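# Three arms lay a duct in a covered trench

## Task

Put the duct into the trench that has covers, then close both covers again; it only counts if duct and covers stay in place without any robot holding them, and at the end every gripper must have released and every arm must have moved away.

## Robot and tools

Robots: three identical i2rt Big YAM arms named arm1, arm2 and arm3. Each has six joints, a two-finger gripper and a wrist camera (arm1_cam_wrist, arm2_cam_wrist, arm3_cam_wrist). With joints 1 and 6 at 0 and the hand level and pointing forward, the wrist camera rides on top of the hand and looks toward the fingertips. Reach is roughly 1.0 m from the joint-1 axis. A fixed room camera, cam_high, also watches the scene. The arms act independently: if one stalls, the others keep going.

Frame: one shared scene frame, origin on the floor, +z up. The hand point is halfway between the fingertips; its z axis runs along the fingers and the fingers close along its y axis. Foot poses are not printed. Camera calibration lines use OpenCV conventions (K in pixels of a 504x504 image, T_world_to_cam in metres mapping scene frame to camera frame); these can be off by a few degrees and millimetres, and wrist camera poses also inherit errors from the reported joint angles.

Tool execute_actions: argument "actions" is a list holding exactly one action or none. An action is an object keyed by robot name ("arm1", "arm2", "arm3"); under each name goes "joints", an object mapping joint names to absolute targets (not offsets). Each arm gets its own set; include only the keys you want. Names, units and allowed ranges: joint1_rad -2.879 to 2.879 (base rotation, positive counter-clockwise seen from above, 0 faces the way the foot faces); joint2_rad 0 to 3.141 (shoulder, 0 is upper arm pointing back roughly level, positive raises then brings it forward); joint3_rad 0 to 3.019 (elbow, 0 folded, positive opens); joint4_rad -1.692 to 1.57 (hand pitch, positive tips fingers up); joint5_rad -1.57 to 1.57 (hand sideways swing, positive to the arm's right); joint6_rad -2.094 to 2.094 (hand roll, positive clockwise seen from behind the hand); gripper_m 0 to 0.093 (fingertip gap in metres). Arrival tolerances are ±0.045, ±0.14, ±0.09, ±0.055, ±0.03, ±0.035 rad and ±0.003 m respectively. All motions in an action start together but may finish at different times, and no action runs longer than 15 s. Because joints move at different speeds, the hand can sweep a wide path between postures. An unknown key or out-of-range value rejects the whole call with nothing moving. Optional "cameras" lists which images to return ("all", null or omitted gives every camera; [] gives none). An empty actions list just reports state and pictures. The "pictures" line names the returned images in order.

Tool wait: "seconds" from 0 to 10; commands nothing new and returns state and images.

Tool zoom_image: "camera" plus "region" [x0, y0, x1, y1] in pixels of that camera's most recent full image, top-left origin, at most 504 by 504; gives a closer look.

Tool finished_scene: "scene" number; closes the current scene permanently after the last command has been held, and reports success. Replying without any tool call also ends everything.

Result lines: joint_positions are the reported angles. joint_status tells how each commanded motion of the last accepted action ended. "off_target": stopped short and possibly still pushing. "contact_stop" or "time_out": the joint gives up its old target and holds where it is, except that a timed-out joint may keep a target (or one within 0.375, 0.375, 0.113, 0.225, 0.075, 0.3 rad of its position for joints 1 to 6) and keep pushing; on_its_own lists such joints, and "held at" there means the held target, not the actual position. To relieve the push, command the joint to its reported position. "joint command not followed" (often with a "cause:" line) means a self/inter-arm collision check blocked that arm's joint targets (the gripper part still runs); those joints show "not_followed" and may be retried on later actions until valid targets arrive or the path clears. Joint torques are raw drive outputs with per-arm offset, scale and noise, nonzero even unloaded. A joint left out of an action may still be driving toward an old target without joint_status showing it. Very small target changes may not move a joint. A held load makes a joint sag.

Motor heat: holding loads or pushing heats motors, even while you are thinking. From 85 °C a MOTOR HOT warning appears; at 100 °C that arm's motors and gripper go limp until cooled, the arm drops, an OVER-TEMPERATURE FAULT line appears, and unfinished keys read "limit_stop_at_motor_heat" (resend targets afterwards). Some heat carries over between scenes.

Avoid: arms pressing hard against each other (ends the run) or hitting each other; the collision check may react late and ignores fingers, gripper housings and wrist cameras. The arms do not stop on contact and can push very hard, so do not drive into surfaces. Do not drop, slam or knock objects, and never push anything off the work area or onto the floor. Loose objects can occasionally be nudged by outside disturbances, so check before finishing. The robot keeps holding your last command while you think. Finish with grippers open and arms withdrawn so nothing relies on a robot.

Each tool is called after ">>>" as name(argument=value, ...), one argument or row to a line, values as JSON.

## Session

>>> execute_actions(
  actions=[],
)

Scene clock: 0.00 s.
Joint torques (N m, as the arm reports them, + toward a larger angle): no reading
arm1.joint_positions: joint1_rad=-0.095 joint2_rad=+0.533 joint3_rad=+1.380 joint4_rad=-1.233 joint5_rad=-0.024 joint6_rad=+0.119 gripper_m=+0.094
arm1.joint_status: not commanded
arm1.hand: x=-0.7589 y=-0.0802 z=+1.4921 quat_wxyz=(-0.558, -0.076, -0.826, -0.016) (m; scene frame)
arm2.joint_positions: joint1_rad=+0.438 joint2_rad=+0.638 joint3_rad=+1.342 joint4_rad=-1.428 joint5_rad=+0.038 joint6_rad=-0.488 gripper_m=+0.095
arm2.joint_status: not commanded
arm2.hand: x=-0.0539 y=-0.3349 z=+1.2471 quat_wxyz=(-0.320, +0.854, -0.315, -0.263) (m; scene frame)
arm3.joint_positions: joint1_rad=+0.373 joint2_rad=+0.596 joint3_rad=+1.389 joint4_rad=-1.196 joint5_rad=+0.250 joint6_rad=+0.225 gripper_m=+0.095
arm3.joint_status: not commanded
arm3.hand: x=+0.7365 y=-0.1469 z=+1.5442 quat_wxyz=(-0.065, -0.830, +0.004, +0.554) (m; scene frame)
pictures: arm1_cam_wrist, arm2_cam_wrist, arm3_cam_wrist, cam_high
camera_calibration (this result's frames):
arm1_cam_wrist: T_world_to_cam=[[-0.106471, -0.98978, -0.0948668, -0.0161305], [-0.841135, 0.140537, -0.522246, 0.158055], [0.530241, 0.0241916, -0.847502, 1.79691], [0, 0, 0, 1]] pos_world=[-0.821569, -0.0816483, 1.6039]
arm2_cam_wrist: T_world_to_cam=[[0.700758, 0.613555, 0.36399, -0.213206], [0.693623, -0.705277, -0.146529, -0.00781097], [0.16681, 0.355154, -0.919804, 1.3987], [0, 0, 0, 1]] pos_world=[-0.0784945, -0.37145, 1.36299]
arm3_cam_wrist: T_world_to_cam=[[-0.0629361, 0.992835, -0.101574, 0.352156], [0.842698, -0.0016615, -0.538383, 0.214641], [-0.534695, -0.11948, -0.836556, 1.78871], [0, 0, 0, 1]] pos_world=[0.7977, -0.135561, 1.64768]
Images, in order (width x height): arm1_cam_wrist 504x504, arm2_cam_wrist 504x504, arm3_cam_wrist 504x504, cam_high 504x504.

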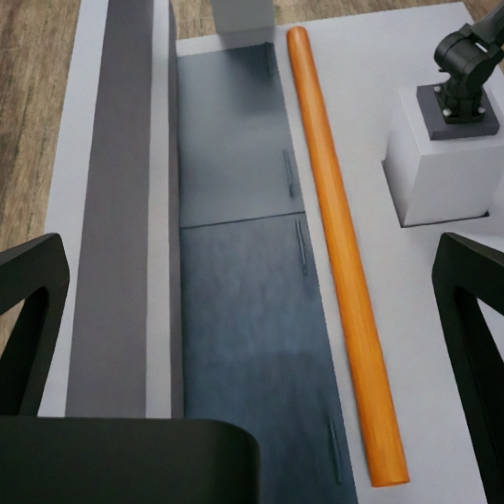

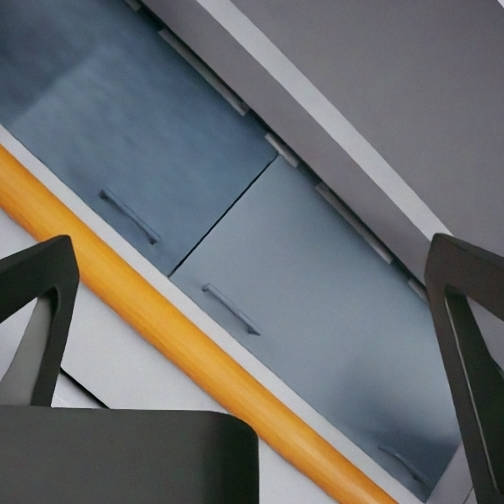

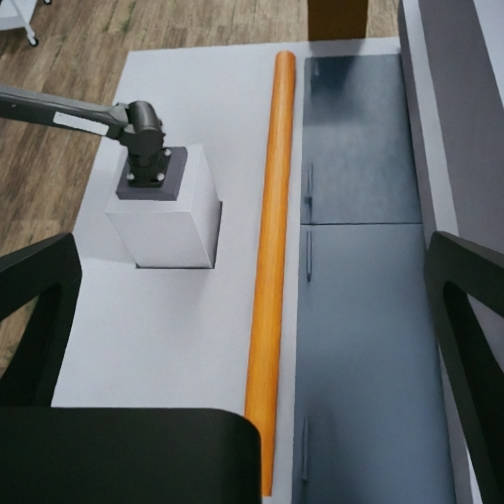

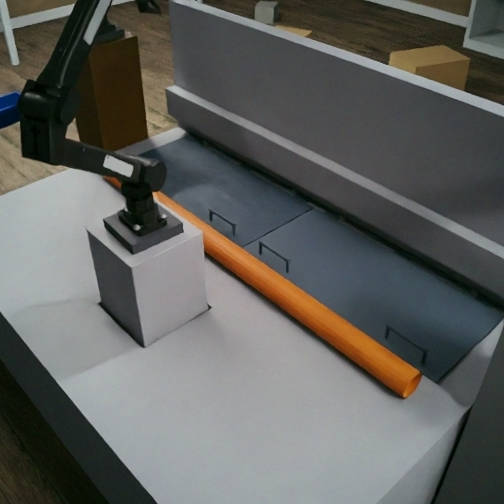

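>>> zoom_image(
  camera="cam_high",
  region=[330, 280, 504, 420],
)

>>> zoom_image(
  camera="cam_high",
  region=[90, 120, 330, 300],
)

Region (330, 280, 504, 420) of cam_high's 504x504 image, scaled by 2.897, with more detail than that image has; it fills the top 406 rows of this view, and the rest is white.

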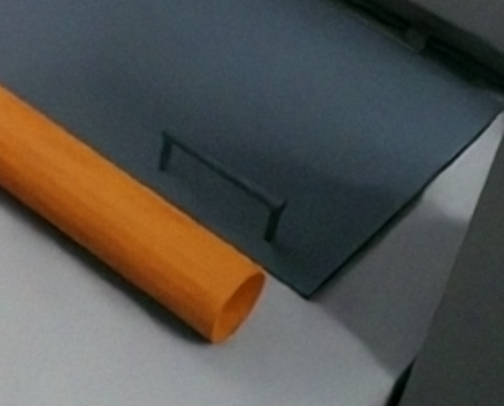

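Region (90, 120, 330, 300) of cam_high's 504x504 image, scaled by 2.100, with more detail than that image has; it fills the top 378 rows of this view, and the rest is white.

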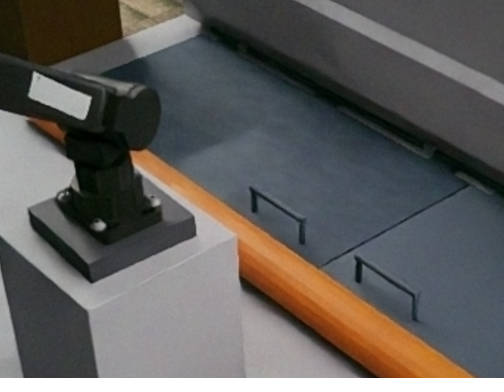

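>>> zoom_image(
  camera="cam_high",
  region=[70, 130, 190, 230],
)

>>> zoom_image(
  camera="arm1_cam_wrist",
  region=[250, 300, 504, 504],
)

>>> zoom_image(
  camera="arm1_cam_wrist",
  region=[200, 0, 400, 200],
)

Region (70, 130, 190, 230) of cam_high's 504x504 image, scaled by 4.200, with more detail than that image has.

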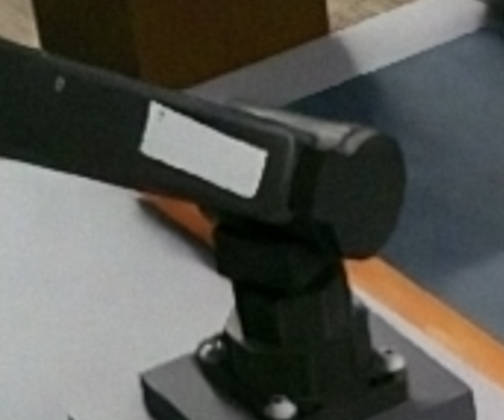

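Region (250, 300, 504, 504) of arm1_cam_wrist's 504x504 image, scaled by 1.984, with more detail than that image has; it fills the top 405 rows of this view, and the rest is white.

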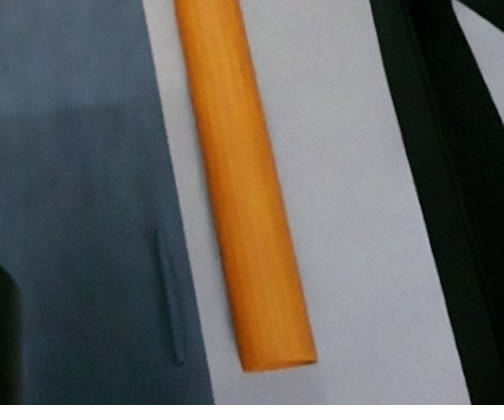

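Region (200, 0, 400, 200) of arm1_cam_wrist's 504x504 image, scaled by 2.520, with more detail than that image has.

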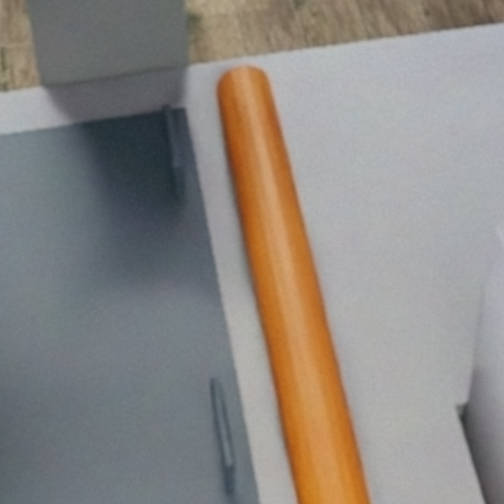

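>>> execute_actions(
  actions=[
    {"arm1":{"joints":{"joint1_rad":-0.247,"joint2_rad":2.632,"joint3_rad":1.018,"joint4_rad":0.057,"joint5_rad":0.0,"joint6_rad":-0.225,"gripper_m":0.05}},"arm3":{"joints":{"joint1_rad":0.136,"joint2_rad":2.771,"joint3_rad":1.131,"joint4_rad":0.102,"joint5_rad":0.0,"joint6_rad":0.138,"gripper_m":0.05}},"arm2":{"joints":{"joint1_rad":0.138,"joint2_rad":2.02,"joint3_rad":0.575,"joint4_rad":-0.115,"joint5_rad":0.0,"joint6_rad":-1.489,"gripper_m":0.093}}},
  ],
)

Scene clock: 54.30 s.
Joint torques (N m, as the arm reports them, + toward a larger angle): arm1=[ -0.16 -17.55  -0.54   0.96   0.27  -0.11] | arm2=[  0.43 -10.29   1.38   0.82  -0.18  -0.03] | arm3=[ -0.77 -19.17  -0.74   0.91  -0.13  -0.08]
arm1.joint_positions: joint1_rad=-0.236 joint2_rad=+2.638 joint3_rad=+1.016 joint4_rad=+0.047 joint5_rad=-0.004 joint6_rad=-0.215 gripper_m=+0.050
arm1.joint_status: all done
arm1.hand: x=-0.6137 y=-0.1551 z=+0.5441 quat_wxyz=(+0.002, -0.006, -1.000, +0.002) (m; scene frame)
arm2.joint_positions: joint1_rad=+0.140 joint2_rad=+2.009 joint3_rad=+0.568 joint4_rad=-0.134 joint5_rad=+0.002 joint6_rad=-1.481 gripper_m=+0.093
arm2.joint_status: all done
arm2.hand: x=+0.0046 y=-0.2577 z=+0.5724 quat_wxyz=(-0.001, +1.000, +0.001, +0.003) (m; scene frame)
arm3.joint_positions: joint1_rad=+0.146 joint2_rad=+2.783 joint3_rad=+1.127 joint4_rad=+0.091 joint5_rad=+0.002 joint6_rad=+0.148 gripper_m=+0.050
arm3.joint_status: all done
arm3.hand: x=+0.6040 y=-0.1572 z=+0.5409 quat_wxyz=(-0.001, -1.000, -0.004, +0.004) (m; scene frame)
pictures: arm1_cam_wrist, arm2_cam_wrist, arm3_cam_wrist, cam_high
camera_calibration (this result's frames):
arm1_cam_wrist: T_world_to_cam=[[0.00366617, -0.999967, 0.00726929, -0.154343], [-0.806459, 0.00134167, 0.591288, -0.810567], [-0.591278, -0.00803015, -0.806428, 0.202708], [0, 0, 0, 1]] pos_world=[-0.533266, -0.151623, 0.64387]
arm2_cam_wrist: T_world_to_cam=[[-0.00166978, 0.999766, -0.0215783, 0.267395], [0.813143, 0.0139174, 0.581898, -0.324902], [0.582062, -0.0165746, -0.812975, 0.582118], [0, 0, 0, 1]] pos_world=[-0.0741909, -0.253162, 0.668078]
arm3_cam_wrist: T_world_to_cam=[[-0.0162486, 0.999847, 0.00642601, 0.166628], [0.825315, 0.00978368, 0.564588, -0.798232], [0.564439, 0.0144773, -0.825348, 0.228438], [0, 0, 0, 1]] pos_world=[0.532561, -0.1621, 0.638143]
Images, in order (width x height): arm1_cam_wrist 504x504, arm2_cam_wrist 504x504, arm3_cam_wrist 504x504, cam_high 504x504.

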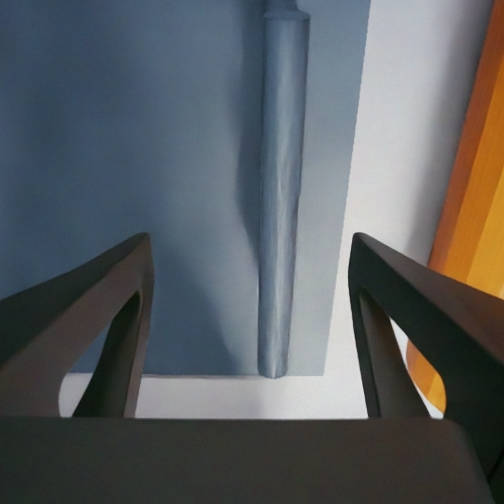

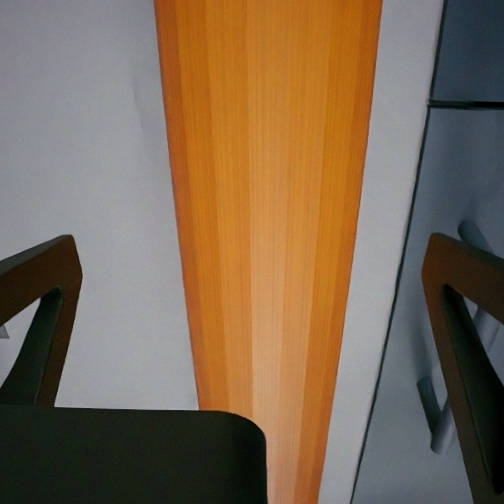

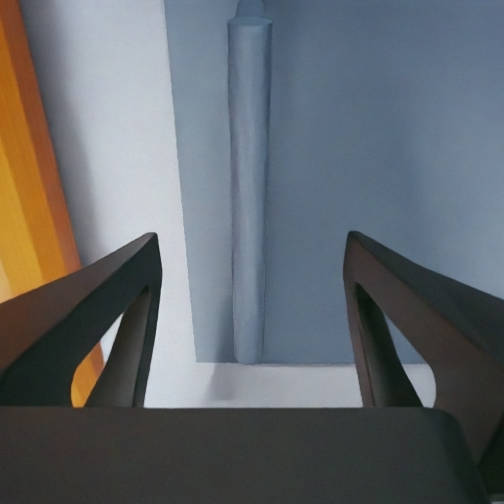

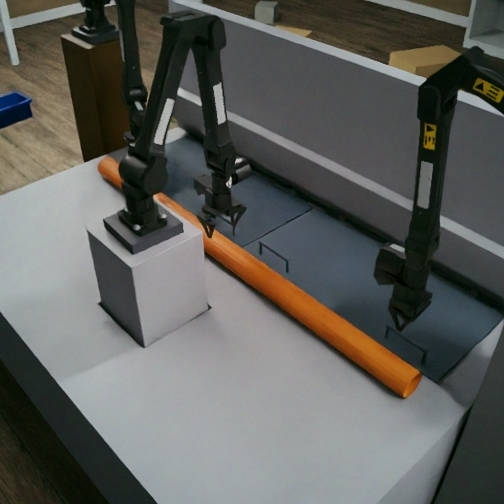

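>>> execute_actions(
  actions=[
    {"arm1":{"joints":{"joint1_rad":-0.272,"joint2_rad":2.8,"joint3_rad":1.145,"joint4_rad":0.11,"joint6_rad":-0.25}},"arm3":{"joints":{"joint2_rad":2.93,"joint3_rad":1.268,"joint4_rad":0.127}}},
  ],
  cameras=["arm1_cam_wrist","arm3_cam_wrist","cam_high"],
)

Scene clock: 76.07 s.
Joint torques (N m, as the arm reports them, + toward a larger angle): arm1=[ -0.19 -17.51  -1.01   0.73   0.28  -0.11] | arm2=[  0.54 -10.51   1.35   0.82  -0.22  -0.02] | arm3=[ -0.84 -19.04  -0.98   0.6   -0.14  -0.07]
arm1.joint_positions: joint1_rad=-0.261 joint2_rad=+2.805 joint3_rad=+1.145 joint4_rad=+0.107 joint5_rad=-0.004 joint6_rad=-0.240 gripper_m=+0.050
arm1.joint_status: all done
arm1.hand: x=-0.6103 y=-0.1660 z=+0.4829 quat_wxyz=(-0.008, -0.006, -1.000, +0.004) (m; scene frame)
arm2.joint_positions: joint1_rad=+0.140 joint2_rad=+2.009 joint3_rad=+0.568 joint4_rad=-0.134 joint5_rad=+0.002 joint6_rad=-1.481 gripper_m=+0.093
arm2.joint_status: not commanded
arm2.hand: x=+0.0046 y=-0.2577 z=+0.5724 quat_wxyz=(-0.001, +1.000, +0.001, +0.003) (m; scene frame)
arm3.joint_positions: joint1_rad=+0.146 joint2_rad=+2.937 joint3_rad=+1.267 joint4_rad=+0.123 joint5_rad=+0.002 joint6_rad=+0.148 gripper_m=+0.050
arm3.joint_status: all done
arm3.hand: x=+0.5988 y=-0.1581 z=+0.4827 quat_wxyz=(-0.002, -1.000, -0.004, +0.013) (m; scene frame)
pictures: arm1_cam_wrist, arm3_cam_wrist, cam_high
camera_calibration (this result's frames):
arm1_cam_wrist: T_world_to_cam=[[0.00324809, -0.999918, 0.0124237, -0.167523], [-0.818158, 0.00448628, 0.574977, -0.77039], [-0.574985, -0.0120321, -0.818076, 0.170171], [0, 0, 0, 1]] pos_world=[-0.531911, -0.162006, 0.58425]
arm3_cam_wrist: T_world_to_cam=[[-0.0161236, 0.999862, 0.00399886, 0.168939], [0.834979, 0.0112644, 0.550166, -0.759701], [0.550045, 0.0122097, -0.835046, 0.196267], [0, 0, 0, 1]] pos_world=[0.529102, -0.162754, 0.581178]
Images, in order (width x height): arm1_cam_wrist 504x504, arm3_cam_wrist 504x504, cam_high 504x504.

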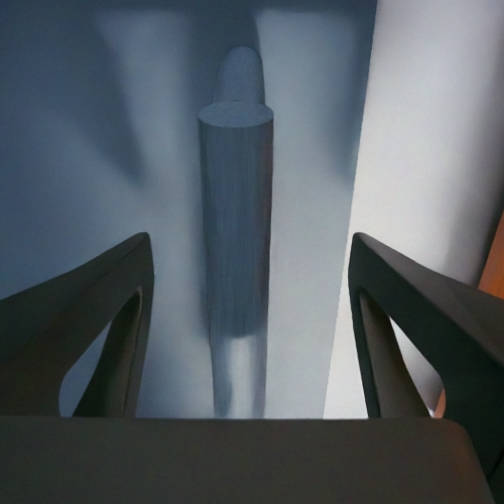

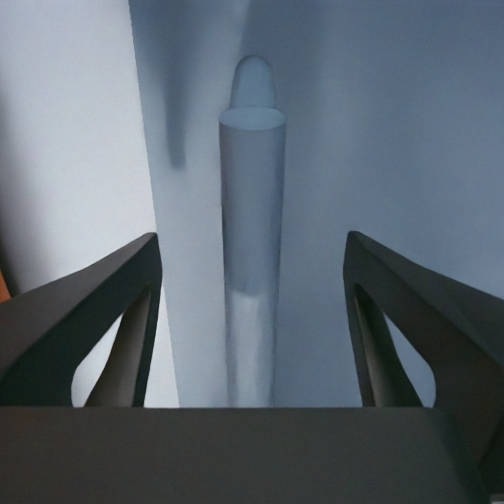

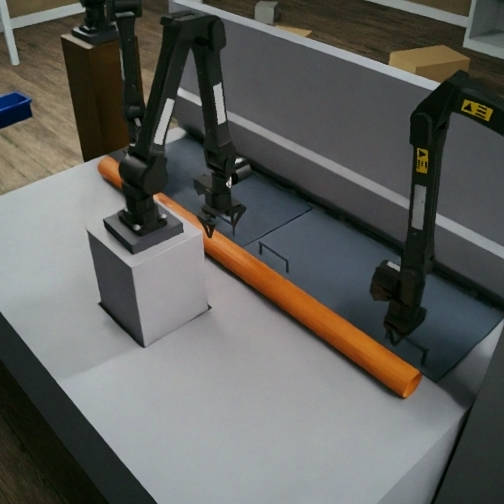

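>>> execute_actions(
  actions=[
    {"arm1":{"joints":{"gripper_m":0.0}},"arm3":{"joints":{"gripper_m":0.0}}},
  ],
  cameras=["arm1_cam_wrist","arm3_cam_wrist"],
)

Scene clock: 77.93 s.
Joint torques (N m, as the arm reports them, + toward a larger angle): arm1=[ -0.15 -17.92  -1.     0.68   0.61  -0.11] | arm2=[  0.72 -10.31   1.34   0.8   -0.23  -0.02] | arm3=[ -0.88 -19.02  -0.97   0.59  -0.02  -0.09]
arm1.joint_positions: joint1_rad=-0.260 joint2_rad=+2.805 joint3_rad=+1.145 joint4_rad=+0.107 joint5_rad=-0.014 joint6_rad=-0.241 gripper_m=+0.009
arm1.joint_status: gripper_m off_target (ended at +0.009, target +0.000)
arm1.hand: x=-0.6098 y=-0.1639 z=+0.4829 quat_wxyz=(-0.010, -0.005, -1.000, -0.001) (m; scene frame)
arm2.joint_positions: joint1_rad=+0.140 joint2_rad=+2.009 joint3_rad=+0.568 joint4_rad=-0.134 joint5_rad=+0.002 joint6_rad=-1.481 gripper_m=+0.093
arm2.joint_status: not commanded
arm2.hand: x=+0.0046 y=-0.2577 z=+0.5724 quat_wxyz=(-0.001, +1.000, +0.001, +0.003) (m; scene frame)
arm3.joint_positions: joint1_rad=+0.146 joint2_rad=+2.937 joint3_rad=+1.267 joint4_rad=+0.123 joint5_rad=+0.000 joint6_rad=+0.148 gripper_m=+0.010
arm3.joint_status: gripper_m off_target (ended at +0.010, target +0.000)
arm3.hand: x=+0.5989 y=-0.1585 z=+0.4827 quat_wxyz=(-0.003, -1.000, -0.003, +0.013) (m; scene frame)
pictures: arm1_cam_wrist, arm3_cam_wrist
camera_calibration (this result's frames):
arm1_cam_wrist: T_world_to_cam=[[0.00531748, -0.999982, 0.00284247, -0.159583], [-0.81957, -0.00272944, 0.572973, -0.771042], [-0.572955, -0.00537638, -0.819569, 0.173549], [0, 0, 0, 1]] pos_world=[-0.531638, -0.160751, 0.584475]
arm3_cam_wrist: T_world_to_cam=[[-0.0154225, 0.99988, 0.00171307, 0.170015], [0.834791, 0.0119331, 0.550438, -0.759659], [0.550351, 0.00991921, -0.834874, 0.19561], [0, 0, 0, 1]] pos_world=[0.529125, -0.162869, 0.581164]
Images, in order (width x height): arm1_cam_wrist 504x504, arm3_cam_wrist 504x504.

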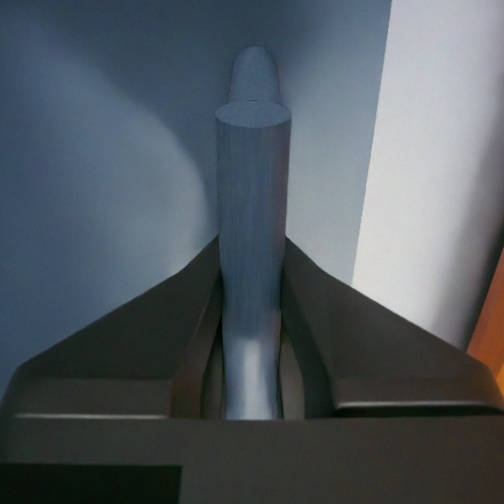

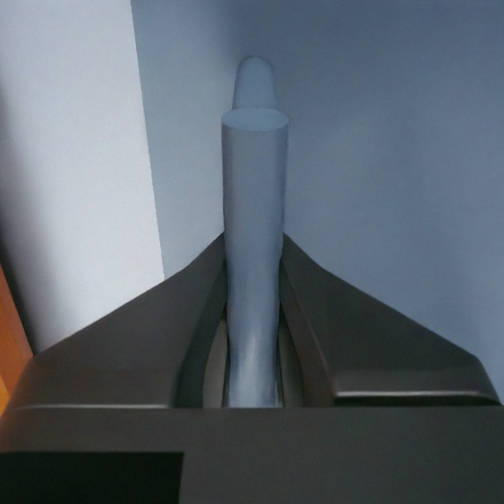

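>>> execute_actions(
  actions=[
    {"arm1":{"joints":{"joint1_rad":-0.152,"joint2_rad":2.458,"joint3_rad":0.911,"joint4_rad":-0.002,"joint6_rad":-0.153}},"arm3":{"joints":{"joint1_rad":0.044,"joint2_rad":2.597,"joint3_rad":1.001,"joint4_rad":0.06,"joint6_rad":0.075}}},
  ],
)

Scene clock: 89.07 s.
Joint torques (N m, as the arm reports them, + toward a larger angle): arm1=[  1.84 -23.26  -2.57  -0.58  -0.55  -0.02] | arm2=[  0.89 -10.11   1.35   0.82  -0.22  -0.05] | arm3=[ -1.19 -24.    -2.94  -0.68   0.66   0.01]
arm1.joint_positions: joint1_rad=-0.170 joint2_rad=+2.525 joint3_rad=+0.937 joint4_rad=+0.023 joint5_rad=+0.022 joint6_rad=-0.152 gripper_m=+0.009
arm1.joint_status: all done
arm1.hand: x=-0.6109 y=-0.1352 z=+0.5837 quat_wxyz=(-0.001, -0.004, -1.000, +0.015) (m; scene frame)
arm2.joint_positions: joint1_rad=+0.140 joint2_rad=+2.009 joint3_rad=+0.568 joint4_rad=-0.134 joint5_rad=+0.002 joint6_rad=-1.481 gripper_m=+0.093
arm2.joint_status: not commanded
arm2.hand: x=+0.0046 y=-0.2577 z=+0.5724 quat_wxyz=(-0.001, +1.000, +0.001, +0.003) (m; scene frame)
arm3.joint_positions: joint1_rad=+0.059 joint2_rad=+2.662 joint3_rad=+1.030 joint4_rad=+0.083 joint5_rad=-0.017 joint6_rad=+0.074 gripper_m=+0.010
arm3.joint_status: all done
arm3.hand: x=+0.5992 y=-0.1288 z=+0.5853 quat_wxyz=(-0.010, -1.000, +0.003, +0.011) (m; scene frame)
pictures: arm1_cam_wrist, arm2_cam_wrist, arm3_cam_wrist, cam_high
camera_calibration (this result's frames):
arm1_cam_wrist: T_world_to_cam=[[0.0066485, -0.999395, 0.0341347, -0.148554], [-0.809193, 0.0146783, 0.587359, -0.829346], [-0.587505, -0.0315266, -0.808606, 0.236845], [0, 0, 0, 1]] pos_world=[-0.530966, -0.128824, 0.683709]
arm2_cam_wrist: T_world_to_cam=[[-0.00166978, 0.999766, -0.0215783, 0.267395], [0.813143, 0.0139174, 0.581898, -0.324902], [0.582062, -0.0165746, -0.812975, 0.582118], [0, 0, 0, 1]] pos_world=[-0.0741909, -0.253162, 0.668078]
arm3_cam_wrist: T_world_to_cam=[[-0.00359093, 0.999912, -0.0127688, 0.141501], [0.833085, 0.0100542, 0.553053, -0.81743], [0.553133, -0.00865149, -0.833048, 0.275684], [0, 0, 0, 1]] pos_world=[0.529007, -0.130885, 0.683547]
Images, in order (width x height): arm1_cam_wrist 504x504, arm2_cam_wrist 504x504, arm3_cam_wrist 504x504, cam_high 504x504.

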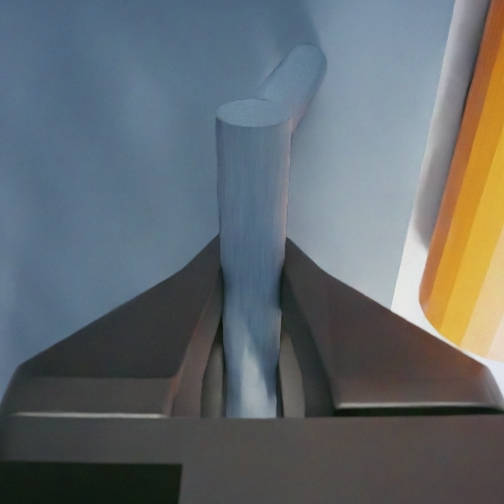

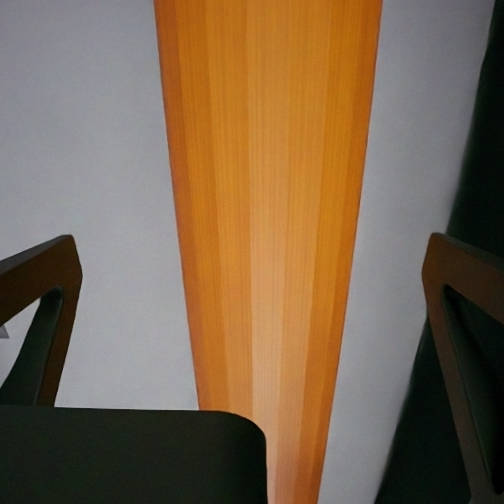

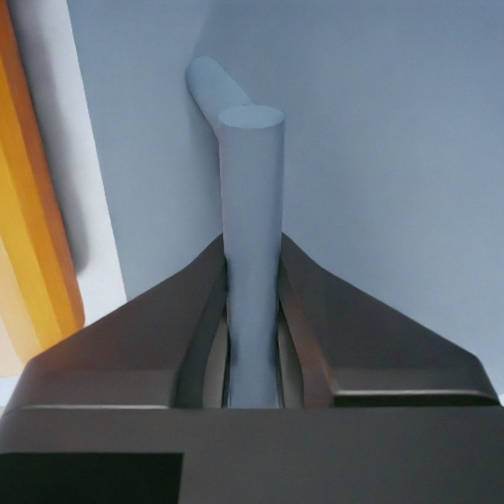

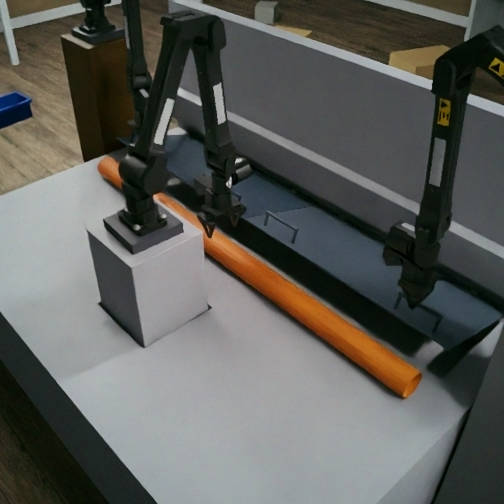

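>>> execute_actions(
  actions=[
    {"arm1":{"joints":{"joint1_rad":0.09,"joint2_rad":2.142,"joint3_rad":0.78,"joint4_rad":-0.178,"joint6_rad":0.07}},"arm3":{"joints":{"joint1_rad":-0.192,"joint2_rad":2.295,"joint3_rad":0.855,"joint4_rad":-0.085,"joint6_rad":-0.144}},"arm2":{"joints":{"joint2_rad":2.144,"joint3_rad":0.612,"joint4_rad":-0.02}}},
  ],
)

Scene clock: 103.97 s.
Joint torques (N m, as the arm reports them, + toward a larger angle): arm1=[  2.64 -20.44   0.87  -0.02  -1.29  -0.01] | arm2=[  0.33 -11.85   0.45   0.84  -0.2   -0.04] | arm3=[ -2.51 -21.41  -0.14  -0.35   1.62   0.01]
arm1.joint_positions: joint1_rad=+0.055 joint2_rad=+2.191 joint3_rad=+0.784 joint4_rad=-0.164 joint5_rad=+0.045 joint6_rad=+0.072 gripper_m=+0.009
arm1.joint_status: all done
arm1.hand: x=-0.6115 y=-0.0569 z=+0.6934 quat_wxyz=(+0.000, -0.004, -1.000, +0.026) (m; scene frame)
arm2.joint_positions: joint1_rad=+0.140 joint2_rad=+2.135 joint3_rad=+0.612 joint4_rad=-0.038 joint5_rad=+0.002 joint6_rad=-1.481 gripper_m=+0.093
arm2.joint_status: all done
arm2.hand: x=+0.0038 y=-0.2477 z=+0.5393 quat_wxyz=(-0.008, +1.000, +0.001, +0.002) (m; scene frame)
arm3.joint_positions: joint1_rad=-0.164 joint2_rad=+2.344 joint3_rad=+0.861 joint4_rad=-0.069 joint5_rad=-0.039 joint6_rad=-0.145 gripper_m=+0.010
arm3.joint_status: all done
arm3.hand: x=+0.5997 y=-0.0494 z=+0.6953 quat_wxyz=(-0.019, -1.000, +0.005, +0.013) (m; scene frame)
pictures: arm1_cam_wrist, arm2_cam_wrist, arm3_cam_wrist, cam_high
camera_calibration (this result's frames):
arm1_cam_wrist: T_world_to_cam=[[0.00790613, -0.998383, 0.0563006, -0.0885338], [-0.808702, 0.0267324, 0.587611, -0.894556], [-0.588165, -0.0501762, -0.807183, 0.325168], [0, 0, 0, 1]] pos_world=[-0.531477, -0.0481613, 0.793105]
arm2_cam_wrist: T_world_to_cam=[[-0.00212618, 0.999969, -0.00752425, 0.249186], [0.813888, 0.00610217, 0.580989, -0.306582], [0.581017, -0.00488861, -0.813876, 0.559205], [0, 0, 0, 1]] pos_world=[-0.0748542, -0.244573, 0.63512]
arm3_cam_wrist: T_world_to_cam=[[-0.000232053, 0.999534, -0.0305279, 0.0738845], [0.835442, 0.0169712, 0.549317, -0.877986], [0.549579, -0.0253768, -0.835057, 0.370398], [0, 0, 0, 1]] pos_world=[0.52996, -0.04955, 0.793851]
Images, in order (width x height): arm1_cam_wrist 504x504, arm2_cam_wrist 504x504, arm3_cam_wrist 504x504, cam_high 504x504.

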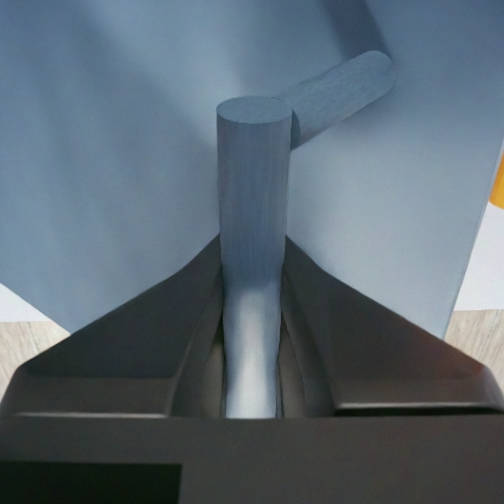

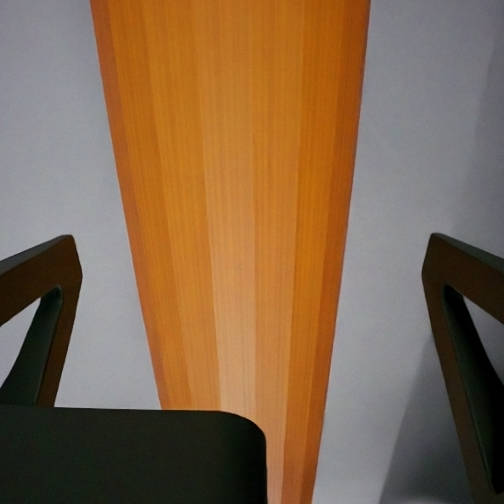

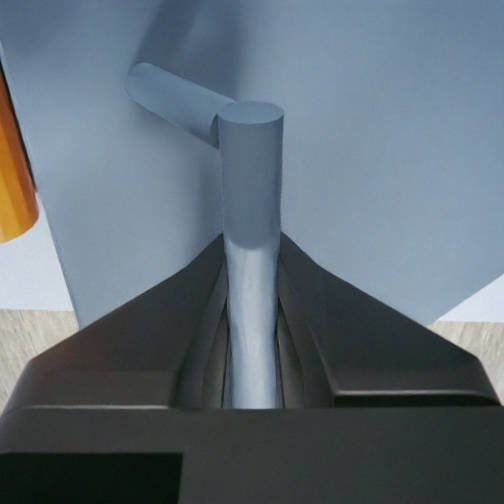

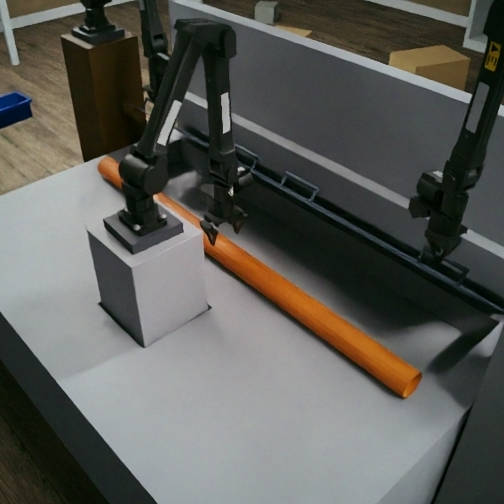

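>>> execute_actions(
  actions=[
    {"arm1":{"joints":{"joint1_rad":0.39,"joint2_rad":1.945,"joint3_rad":0.818,"joint4_rad":-0.4,"joint6_rad":0.37}},"arm3":{"joints":{"joint1_rad":-0.465,"joint2_rad":2.11,"joint3_rad":0.894,"joint4_rad":-0.29,"joint6_rad":-0.416}},"arm2":{"joints":{"joint2_rad":2.27,"joint3_rad":0.643,"joint4_rad":0.066}}},
  ],
)

Scene clock: 119.17 s.
Joint torques (N m, as the arm reports them, + toward a larger angle): arm1=[  3.77 -19.69   4.8   -0.69  -1.86   0.09] | arm2=[  0.39 -12.25   0.27   1.31   0.05  -0.03] | arm3=[ -2.72 -20.92   2.92   0.17   1.99   0.  ]
arm1.joint_positions: joint1_rad=+0.342 joint2_rad=+1.993 joint3_rad=+0.796 joint4_rad=-0.373 joint5_rad=+0.062 joint6_rad=+0.358 gripper_m=+0.010
arm1.joint_status: joint1_rad time_out (moved +0.286 of +0.335); the others done
arm1.on_its_own: joint1_rad reads +0.342 and still pushes toward +0.390 since a time_out
arm1.hand: x=-0.6108 y=+0.0484 z=+0.7629 quat_wxyz=(-0.010, -0.004, -0.999, +0.033) (m; scene frame)
arm2.joint_positions: joint1_rad=+0.140 joint2_rad=+2.268 joint3_rad=+0.630 joint4_rad=+0.034 joint5_rad=-0.004 joint6_rad=-1.481 gripper_m=+0.093
arm2.joint_status: all done
arm2.hand: x=+0.0046 y=-0.2662 z=+0.5028 quat_wxyz=(+0.013, +1.000, +0.001, +0.001) (m; scene frame)
arm3.joint_positions: joint1_rad=-0.434 joint2_rad=+2.153 joint3_rad=+0.880 joint4_rad=-0.286 joint5_rad=-0.048 joint6_rad=-0.416 gripper_m=+0.010
arm3.joint_status: all done
arm3.hand: x=+0.6001 y=+0.0581 z=+0.7659 quat_wxyz=(-0.021, -1.000, +0.004, +0.017) (m; scene frame)
pictures: arm1_cam_wrist, arm2_cam_wrist, arm3_cam_wrist, cam_high
camera_calibration (this result's frames):
arm1_cam_wrist: T_world_to_cam=[[0.00719529, -0.997547, 0.069623, 0.0020326], [-0.820427, 0.0339169, 0.570744, -0.932282], [-0.571706, -0.0612273, -0.818171, 0.40604], [0, 0, 0, 1]] pos_world=[-0.532748, 0.0585084, 0.864163]
arm2_cam_wrist: T_world_to_cam=[[-0.00198858, 0.998736, -0.050223, 0.288533], [0.815166, 0.0307095, 0.578413, -0.278084], [0.579224, -0.0397899, -0.814197, 0.519846], [0, 0, 0, 1]] pos_world=[-0.0738491, -0.258944, 0.598595]
arm3_cam_wrist: T_world_to_cam=[[-0.000666351, 0.999434, -0.0336239, -0.028771], [0.838998, 0.0188546, 0.543807, -0.916969], [0.544134, -0.027848, -0.838536, 0.437882], [0, 0, 0, 1]] pos_world=[0.53105, 0.058238, 0.864867]
Images, in order (width x height): arm1_cam_wrist 504x504, arm2_cam_wrist 504x504, arm3_cam_wrist 504x504, cam_high 504x504.

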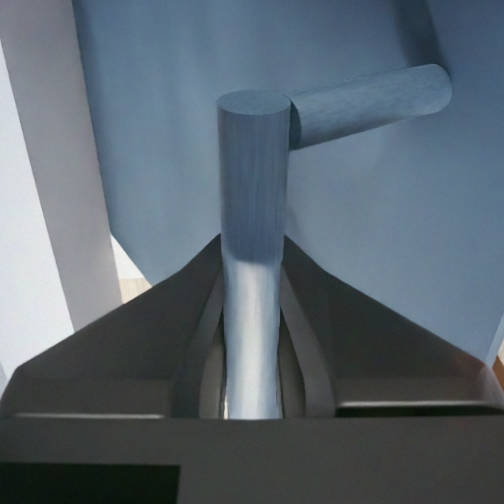

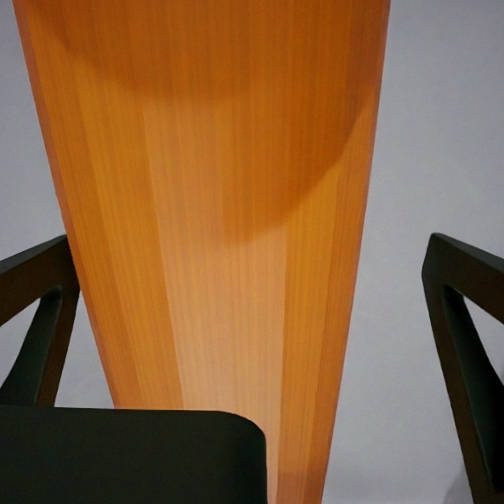

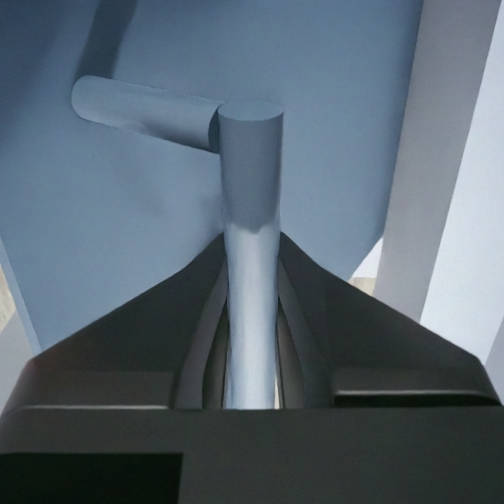

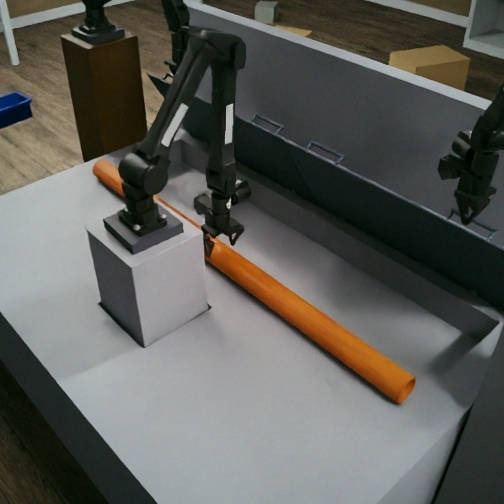

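>>> execute_actions(
  actions=[],
)

Scene clock: 130.63 s.
Joint torques (N m, as the arm reports them, + toward a larger angle): arm1=[  3.8  -19.65   4.8   -0.72  -1.87   0.1 ] | arm2=[  0.37 -12.24   0.26   1.25   0.05  -0.03] | arm3=[ -2.76 -21.02   2.96   0.13   1.98   0.01]
arm1.joint_positions: joint1_rad=+0.342 joint2_rad=+1.993 joint3_rad=+0.796 joint4_rad=-0.373 joint5_rad=+0.062 joint6_rad=+0.358 gripper_m=+0.010
arm1.joint_status: joint1_rad time_out (moved +0.286 of +0.335); the others done
arm1.on_its_own: joint1_rad reads +0.342 and still pushes toward +0.390 since a time_out
arm1.hand: x=-0.6108 y=+0.0484 z=+0.7629 quat_wxyz=(-0.010, -0.004, -0.999, +0.033) (m; scene frame)
arm2.joint_positions: joint1_rad=+0.140 joint2_rad=+2.268 joint3_rad=+0.630 joint4_rad=+0.034 joint5_rad=-0.004 joint6_rad=-1.481 gripper_m=+0.093
arm2.joint_status: all done
arm2.hand: x=+0.0046 y=-0.2662 z=+0.5028 quat_wxyz=(+0.013, +1.000, +0.001, +0.001) (m; scene frame)
arm3.joint_positions: joint1_rad=-0.434 joint2_rad=+2.153 joint3_rad=+0.880 joint4_rad=-0.286 joint5_rad=-0.048 joint6_rad=-0.416 gripper_m=+0.010
arm3.joint_status: all done
arm3.hand: x=+0.6001 y=+0.0581 z=+0.7659 quat_wxyz=(-0.021, -1.000, +0.004, +0.017) (m; scene frame)
pictures: arm1_cam_wrist, arm2_cam_wrist, arm3_cam_wrist, cam_high
camera_calibration (this result's frames):
arm1_cam_wrist: T_world_to_cam=[[0.00719529, -0.997547, 0.069623, 0.0020326], [-0.820427, 0.0339169, 0.570744, -0.932282], [-0.571706, -0.0612273, -0.818171, 0.40604], [0, 0, 0, 1]] pos_world=[-0.532748, 0.0585084, 0.864163]
arm2_cam_wrist: T_world_to_cam=[[-0.00198858, 0.998736, -0.050223, 0.288533], [0.815166, 0.0307095, 0.578413, -0.278084], [0.579224, -0.0397899, -0.814197, 0.519846], [0, 0, 0, 1]] pos_world=[-0.0738491, -0.258944, 0.598595]
arm3_cam_wrist: T_world_to_cam=[[-0.000666351, 0.999434, -0.0336239, -0.028771], [0.838998, 0.0188546, 0.543807, -0.916969], [0.544134, -0.027848, -0.838536, 0.437882], [0, 0, 0, 1]] pos_world=[0.53105, 0.058238, 0.864867]
Images, in order (width x height): arm1_cam_wrist 504x504, arm2_cam_wrist 504x504, arm3_cam_wrist 504x504, cam_high 504x504.

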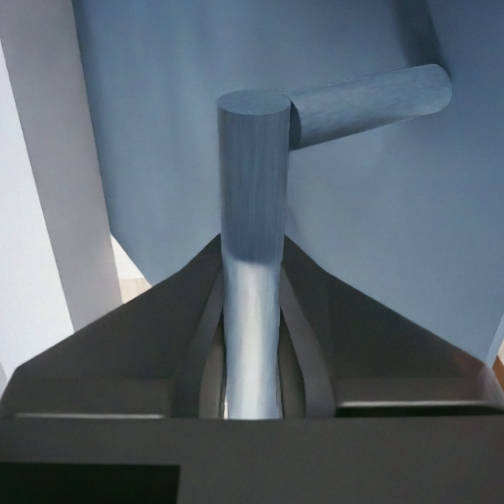

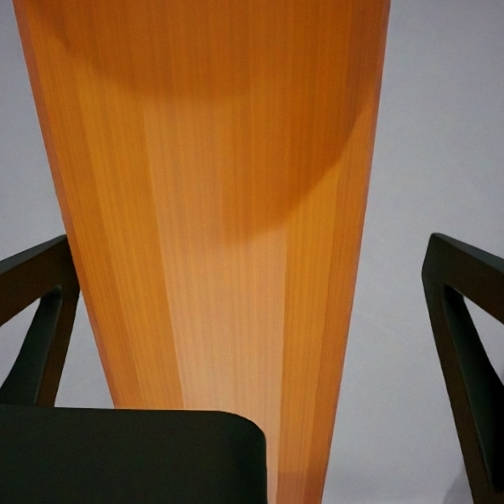

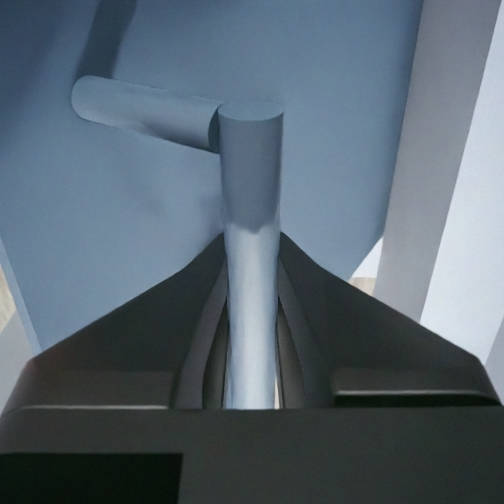

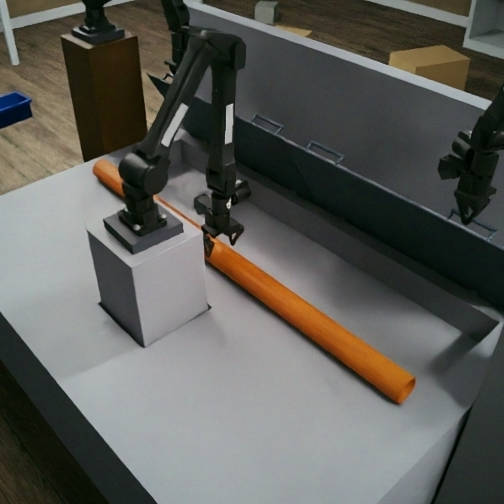

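>>> execute_actions(
  actions=[
    {"arm2": {"joints": {"joint2_rad": 2.335, "joint3_rad": 0.635, "joint4_rad": 0.125}}},
  ],
  cameras=["arm2_cam_wrist", "cam_high"],
)

Scene clock: 143.37 s.
Joint torques (N m, as the arm reports them, + toward a larger angle): arm1=[  3.72 -19.67   4.75  -0.68  -1.86   0.09] | arm2=[  0.57 -11.27  -0.58   0.74   0.06  -0.02] | arm3=[ -2.77 -20.89   2.93   0.11   1.99   0.  ]
arm1.joint_positions: joint1_rad=+0.342 joint2_rad=+1.993 joint3_rad=+0.796 joint4_rad=-0.373 joint5_rad=+0.062 joint6_rad=+0.358 gripper_m=+0.010
arm1.joint_status: not commanded
arm1.on_its_own: joint1_rad reads +0.342 and still pushes toward +0.390 since a time_out
arm1.hand: x=-0.6108 y=+0.0484 z=+0.7629 quat_wxyz=(-0.010, -0.004, -0.999, +0.033) (m; scene frame)
arm2.joint_positions: joint1_rad=+0.140 joint2_rad=+2.322 joint3_rad=+0.630 joint4_rad=+0.107 joint5_rad=-0.004 joint6_rad=-1.482 gripper_m=+0.093
arm2.joint_status: all done
arm2.hand: x=+0.0049 y=-0.2691 z=+0.4884 quat_wxyz=(+0.004, +1.000, +0.001, +0.000) (m; scene frame)
arm3.joint_positions: joint1_rad=-0.434 joint2_rad=+2.153 joint3_rad=+0.880 joint4_rad=-0.286 joint5_rad=-0.048 joint6_rad=-0.416 gripper_m=+0.010
arm3.joint_status: not commanded
arm3.hand: x=+0.6001 y=+0.0581 z=+0.7659 quat_wxyz=(-0.021, -1.000, +0.004, +0.017) (m; scene frame)
pictures: arm2_cam_wrist, cam_high
camera_calibration (this result's frames):
arm2_cam_wrist: T_world_to_cam=[[-0.00251446, 0.999497, -0.031622, 0.281844], [0.816148, 0.0203237, 0.577485, -0.272255], [0.577837, -0.0243562, -0.815789, 0.512723], [0, 0, 0, 1]] pos_world=[-0.0733608, -0.263681, 0.58441]
Images, in order (width x height): arm2_cam_wrist 504x504, cam_high 504x504.

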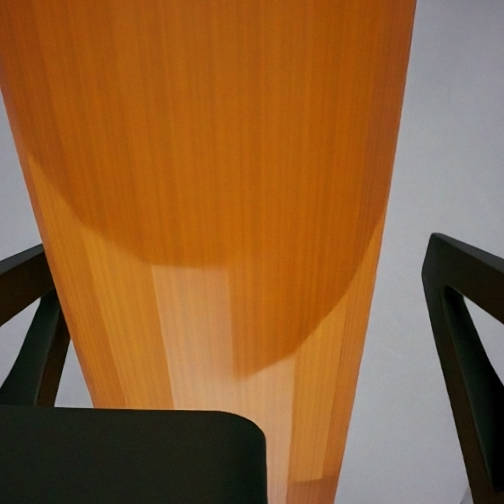

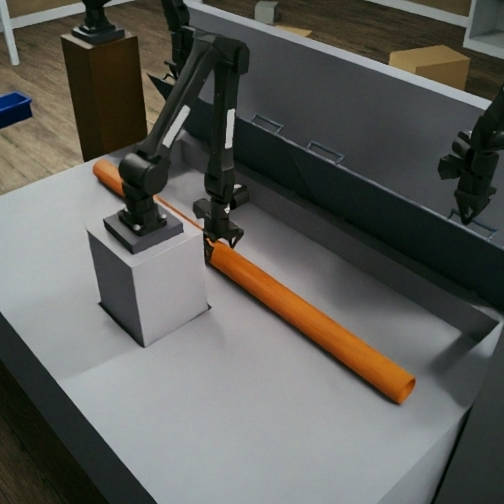

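>>> execute_actions(
  actions=[
    {"arm2": {"joints": {"joint2_rad": 2.39, "joint4_rad": 0.19, "gripper_m": 0.085}}},
  ],
  cameras=["arm2_cam_wrist"],
)

Scene clock: 150.17 s.
Joint torques (N m, as the arm reports them, + toward a larger angle): arm1=[  3.73 -19.85   4.77  -0.69  -1.87   0.09] | arm2=[  0.29 -11.07  -0.98   0.79   0.05  -0.04] | arm3=[ -2.64 -20.88   2.91   0.14   1.99  -0.01]
arm1.joint_positions: joint1_rad=+0.342 joint2_rad=+1.993 joint3_rad=+0.796 joint4_rad=-0.373 joint5_rad=+0.062 joint6_rad=+0.358 gripper_m=+0.010
arm1.joint_status: not commanded
arm1.on_its_own: joint1_rad reads +0.342 and still pushes toward +0.390 since a time_out
arm1.hand: x=-0.6108 y=+0.0484 z=+0.7629 quat_wxyz=(-0.010, -0.004, -0.999, +0.033) (m; scene frame)
arm2.joint_positions: joint1_rad=+0.140 joint2_rad=+2.376 joint3_rad=+0.630 joint4_rad=+0.171 joint5_rad=-0.004 joint6_rad=-1.482 gripper_m=+0.085
arm2.joint_status: all done
arm2.hand: x=+0.0055 y=-0.2749 z=+0.4742 quat_wxyz=(-0.001, +1.000, +0.001, +0.000) (m; scene frame)
arm3.joint_positions: joint1_rad=-0.434 joint2_rad=+2.153 joint3_rad=+0.880 joint4_rad=-0.286 joint5_rad=-0.048 joint6_rad=-0.416 gripper_m=+0.010
arm3.joint_status: not commanded
arm3.hand: x=+0.6001 y=+0.0581 z=+0.7659 quat_wxyz=(-0.021, -1.000, +0.004, +0.017) (m; scene frame)
pictures: arm2_cam_wrist
camera_calibration (this result's frames):
arm2_cam_wrist: T_world_to_cam=[[-0.00258049, 0.999768, -0.0213669, 0.282458], [0.816693, 0.0144372, 0.576892, -0.265801], [0.577067, -0.0159615, -0.816541, 0.503376], [0, 0, 0, 1]] pos_world=[-0.0726753, -0.27052, 0.570401]
Images, in order (width x height): arm2_cam_wrist 504x504.

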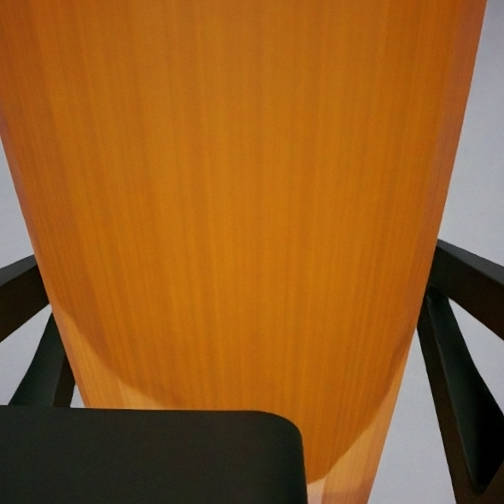

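Centred. Closing the gripper.

>>> execute_actions(
  actions=[
    {"arm2": {"joints": {"gripper_m": 0.0}}},
  ],
  cameras=["arm2_cam_wrist"],
)

Scene clock: 151.50 s.
Joint torques (N m, as the arm reports them, + toward a larger angle): arm1=[  3.76 -19.62   4.77  -0.67  -1.87   0.1 ] | arm2=[  0.72 -11.4   -0.8    0.75   0.08   0.01] | arm3=[ -2.69 -20.8    2.96   0.13   1.98   0.  ]
arm1.joint_positions: joint1_rad=+0.342 joint2_rad=+1.993 joint3_rad=+0.796 joint4_rad=-0.373 joint5_rad=+0.062 joint6_rad=+0.358 gripper_m=+0.010
arm1.joint_status: not commanded
arm1.on_its_own: joint1_rad reads +0.342 and still pushes toward +0.390 since a time_out
arm1.hand: x=-0.6108 y=+0.0484 z=+0.7629 quat_wxyz=(-0.010, -0.004, -0.999, +0.033) (m; scene frame)
arm2.joint_positions: joint1_rad=+0.140 joint2_rad=+2.378 joint3_rad=+0.627 joint4_rad=+0.173 joint5_rad=-0.004 joint6_rad=-1.484 gripper_m=+0.074
arm2.joint_status: gripper_m off_target (ended at +0.074, target +0.000)
arm2.hand: x=+0.0057 y=-0.2772 z=+0.4740 quat_wxyz=(+0.000, +1.000, +0.003, +0.000) (m; scene frame)
arm3.joint_positions: joint1_rad=-0.434 joint2_rad=+2.153 joint3_rad=+0.880 joint4_rad=-0.286 joint5_rad=-0.048 joint6_rad=-0.416 gripper_m=+0.010
arm3.joint_status: not commanded
arm3.hand: x=+0.6001 y=+0.0581 z=+0.7659 quat_wxyz=(-0.021, -1.000, +0.004, +0.017) (m; scene frame)
pictures: arm2_cam_wrist
camera_calibration (this result's frames):
arm2_cam_wrist: T_world_to_cam=[[-0.0052291, 0.999679, -0.0247847, 0.286294], [0.816466, 0.0185785, 0.577095, -0.264775], [0.57737, -0.0172182, -0.816301, 0.502604], [0, 0, 0, 1]] pos_world=[-0.0725117, -0.272629, 0.570172]
Images, in order (width x height): arm2_cam_wrist 504x504.

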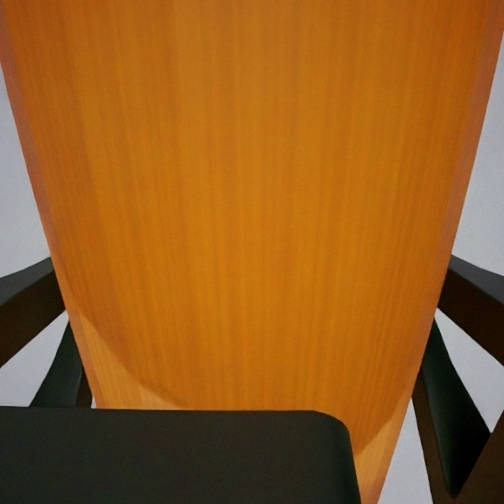

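>>> execute_actions(
  actions=[
    {"arm2": {"joints": {"joint2_rad": 2.18, "joint3_rad": 0.61, "joint4_rad": 0.075}}},
  ],
  cameras=["arm2_cam_wrist", "cam_high"],
)

Scene clock: 155.27 s.
Joint torques (N m, as the arm reports them, + toward a larger angle): arm1=[  3.87 -19.66   4.73  -0.71  -1.86   0.1 ] | arm2=[  0.37 -16.32  -0.62  -0.48  -0.11   0.03] | arm3=[ -2.8  -20.92   2.86   0.14   1.99  -0.01]
arm1.joint_positions: joint1_rad=+0.342 joint2_rad=+1.993 joint3_rad=+0.796 joint4_rad=-0.373 joint5_rad=+0.062 joint6_rad=+0.358 gripper_m=+0.010
arm1.joint_status: not commanded
arm1.on_its_own: joint1_rad reads +0.342 and still pushes toward +0.390 since a time_out
arm1.hand: x=-0.6108 y=+0.0484 z=+0.7629 quat_wxyz=(-0.010, -0.004, -0.999, +0.033) (m; scene frame)
arm2.joint_positions: joint1_rad=+0.140 joint2_rad=+2.233 joint3_rad=+0.617 joint4_rad=+0.087 joint5_rad=-0.001 joint6_rad=-1.485 gripper_m=+0.074
arm2.joint_status: all done
arm2.hand: x=+0.0035 y=-0.2482 z=+0.5127 quat_wxyz=(-0.024, +1.000, +0.003, +0.000) (m; scene frame)
arm3.joint_positions: joint1_rad=-0.434 joint2_rad=+2.153 joint3_rad=+0.880 joint4_rad=-0.286 joint5_rad=-0.048 joint6_rad=-0.416 gripper_m=+0.010
arm3.joint_status: not commanded
arm3.hand: x=+0.6001 y=+0.0581 z=+0.7659 quat_wxyz=(-0.021, -1.000, +0.004, +0.017) (m; scene frame)
pictures: arm2_cam_wrist, cam_high
camera_calibration (this result's frames):
arm2_cam_wrist: T_world_to_cam=[[-0.00571691, 0.999672, 0.0249463, 0.232764], [0.81689, -0.00971989, 0.576712, -0.2927], [0.576765, 0.0236754, -0.816567, 0.54622], [0, 0, 0, 1]] pos_world=[-0.0746063, -0.248464, 0.609022]
Images, in order (width x height): arm2_cam_wrist 504x504, cam_high 504x504.

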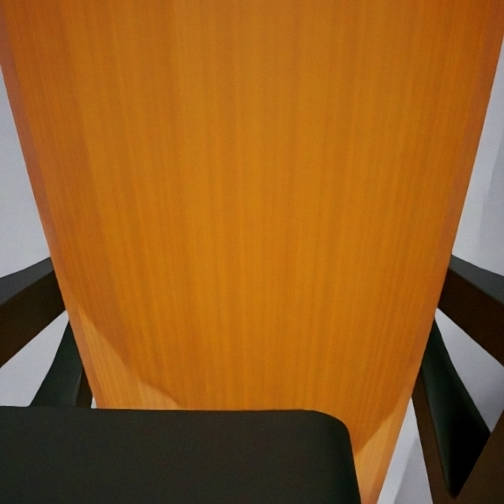

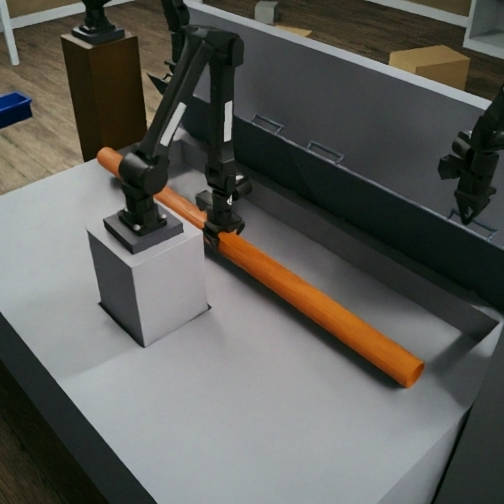

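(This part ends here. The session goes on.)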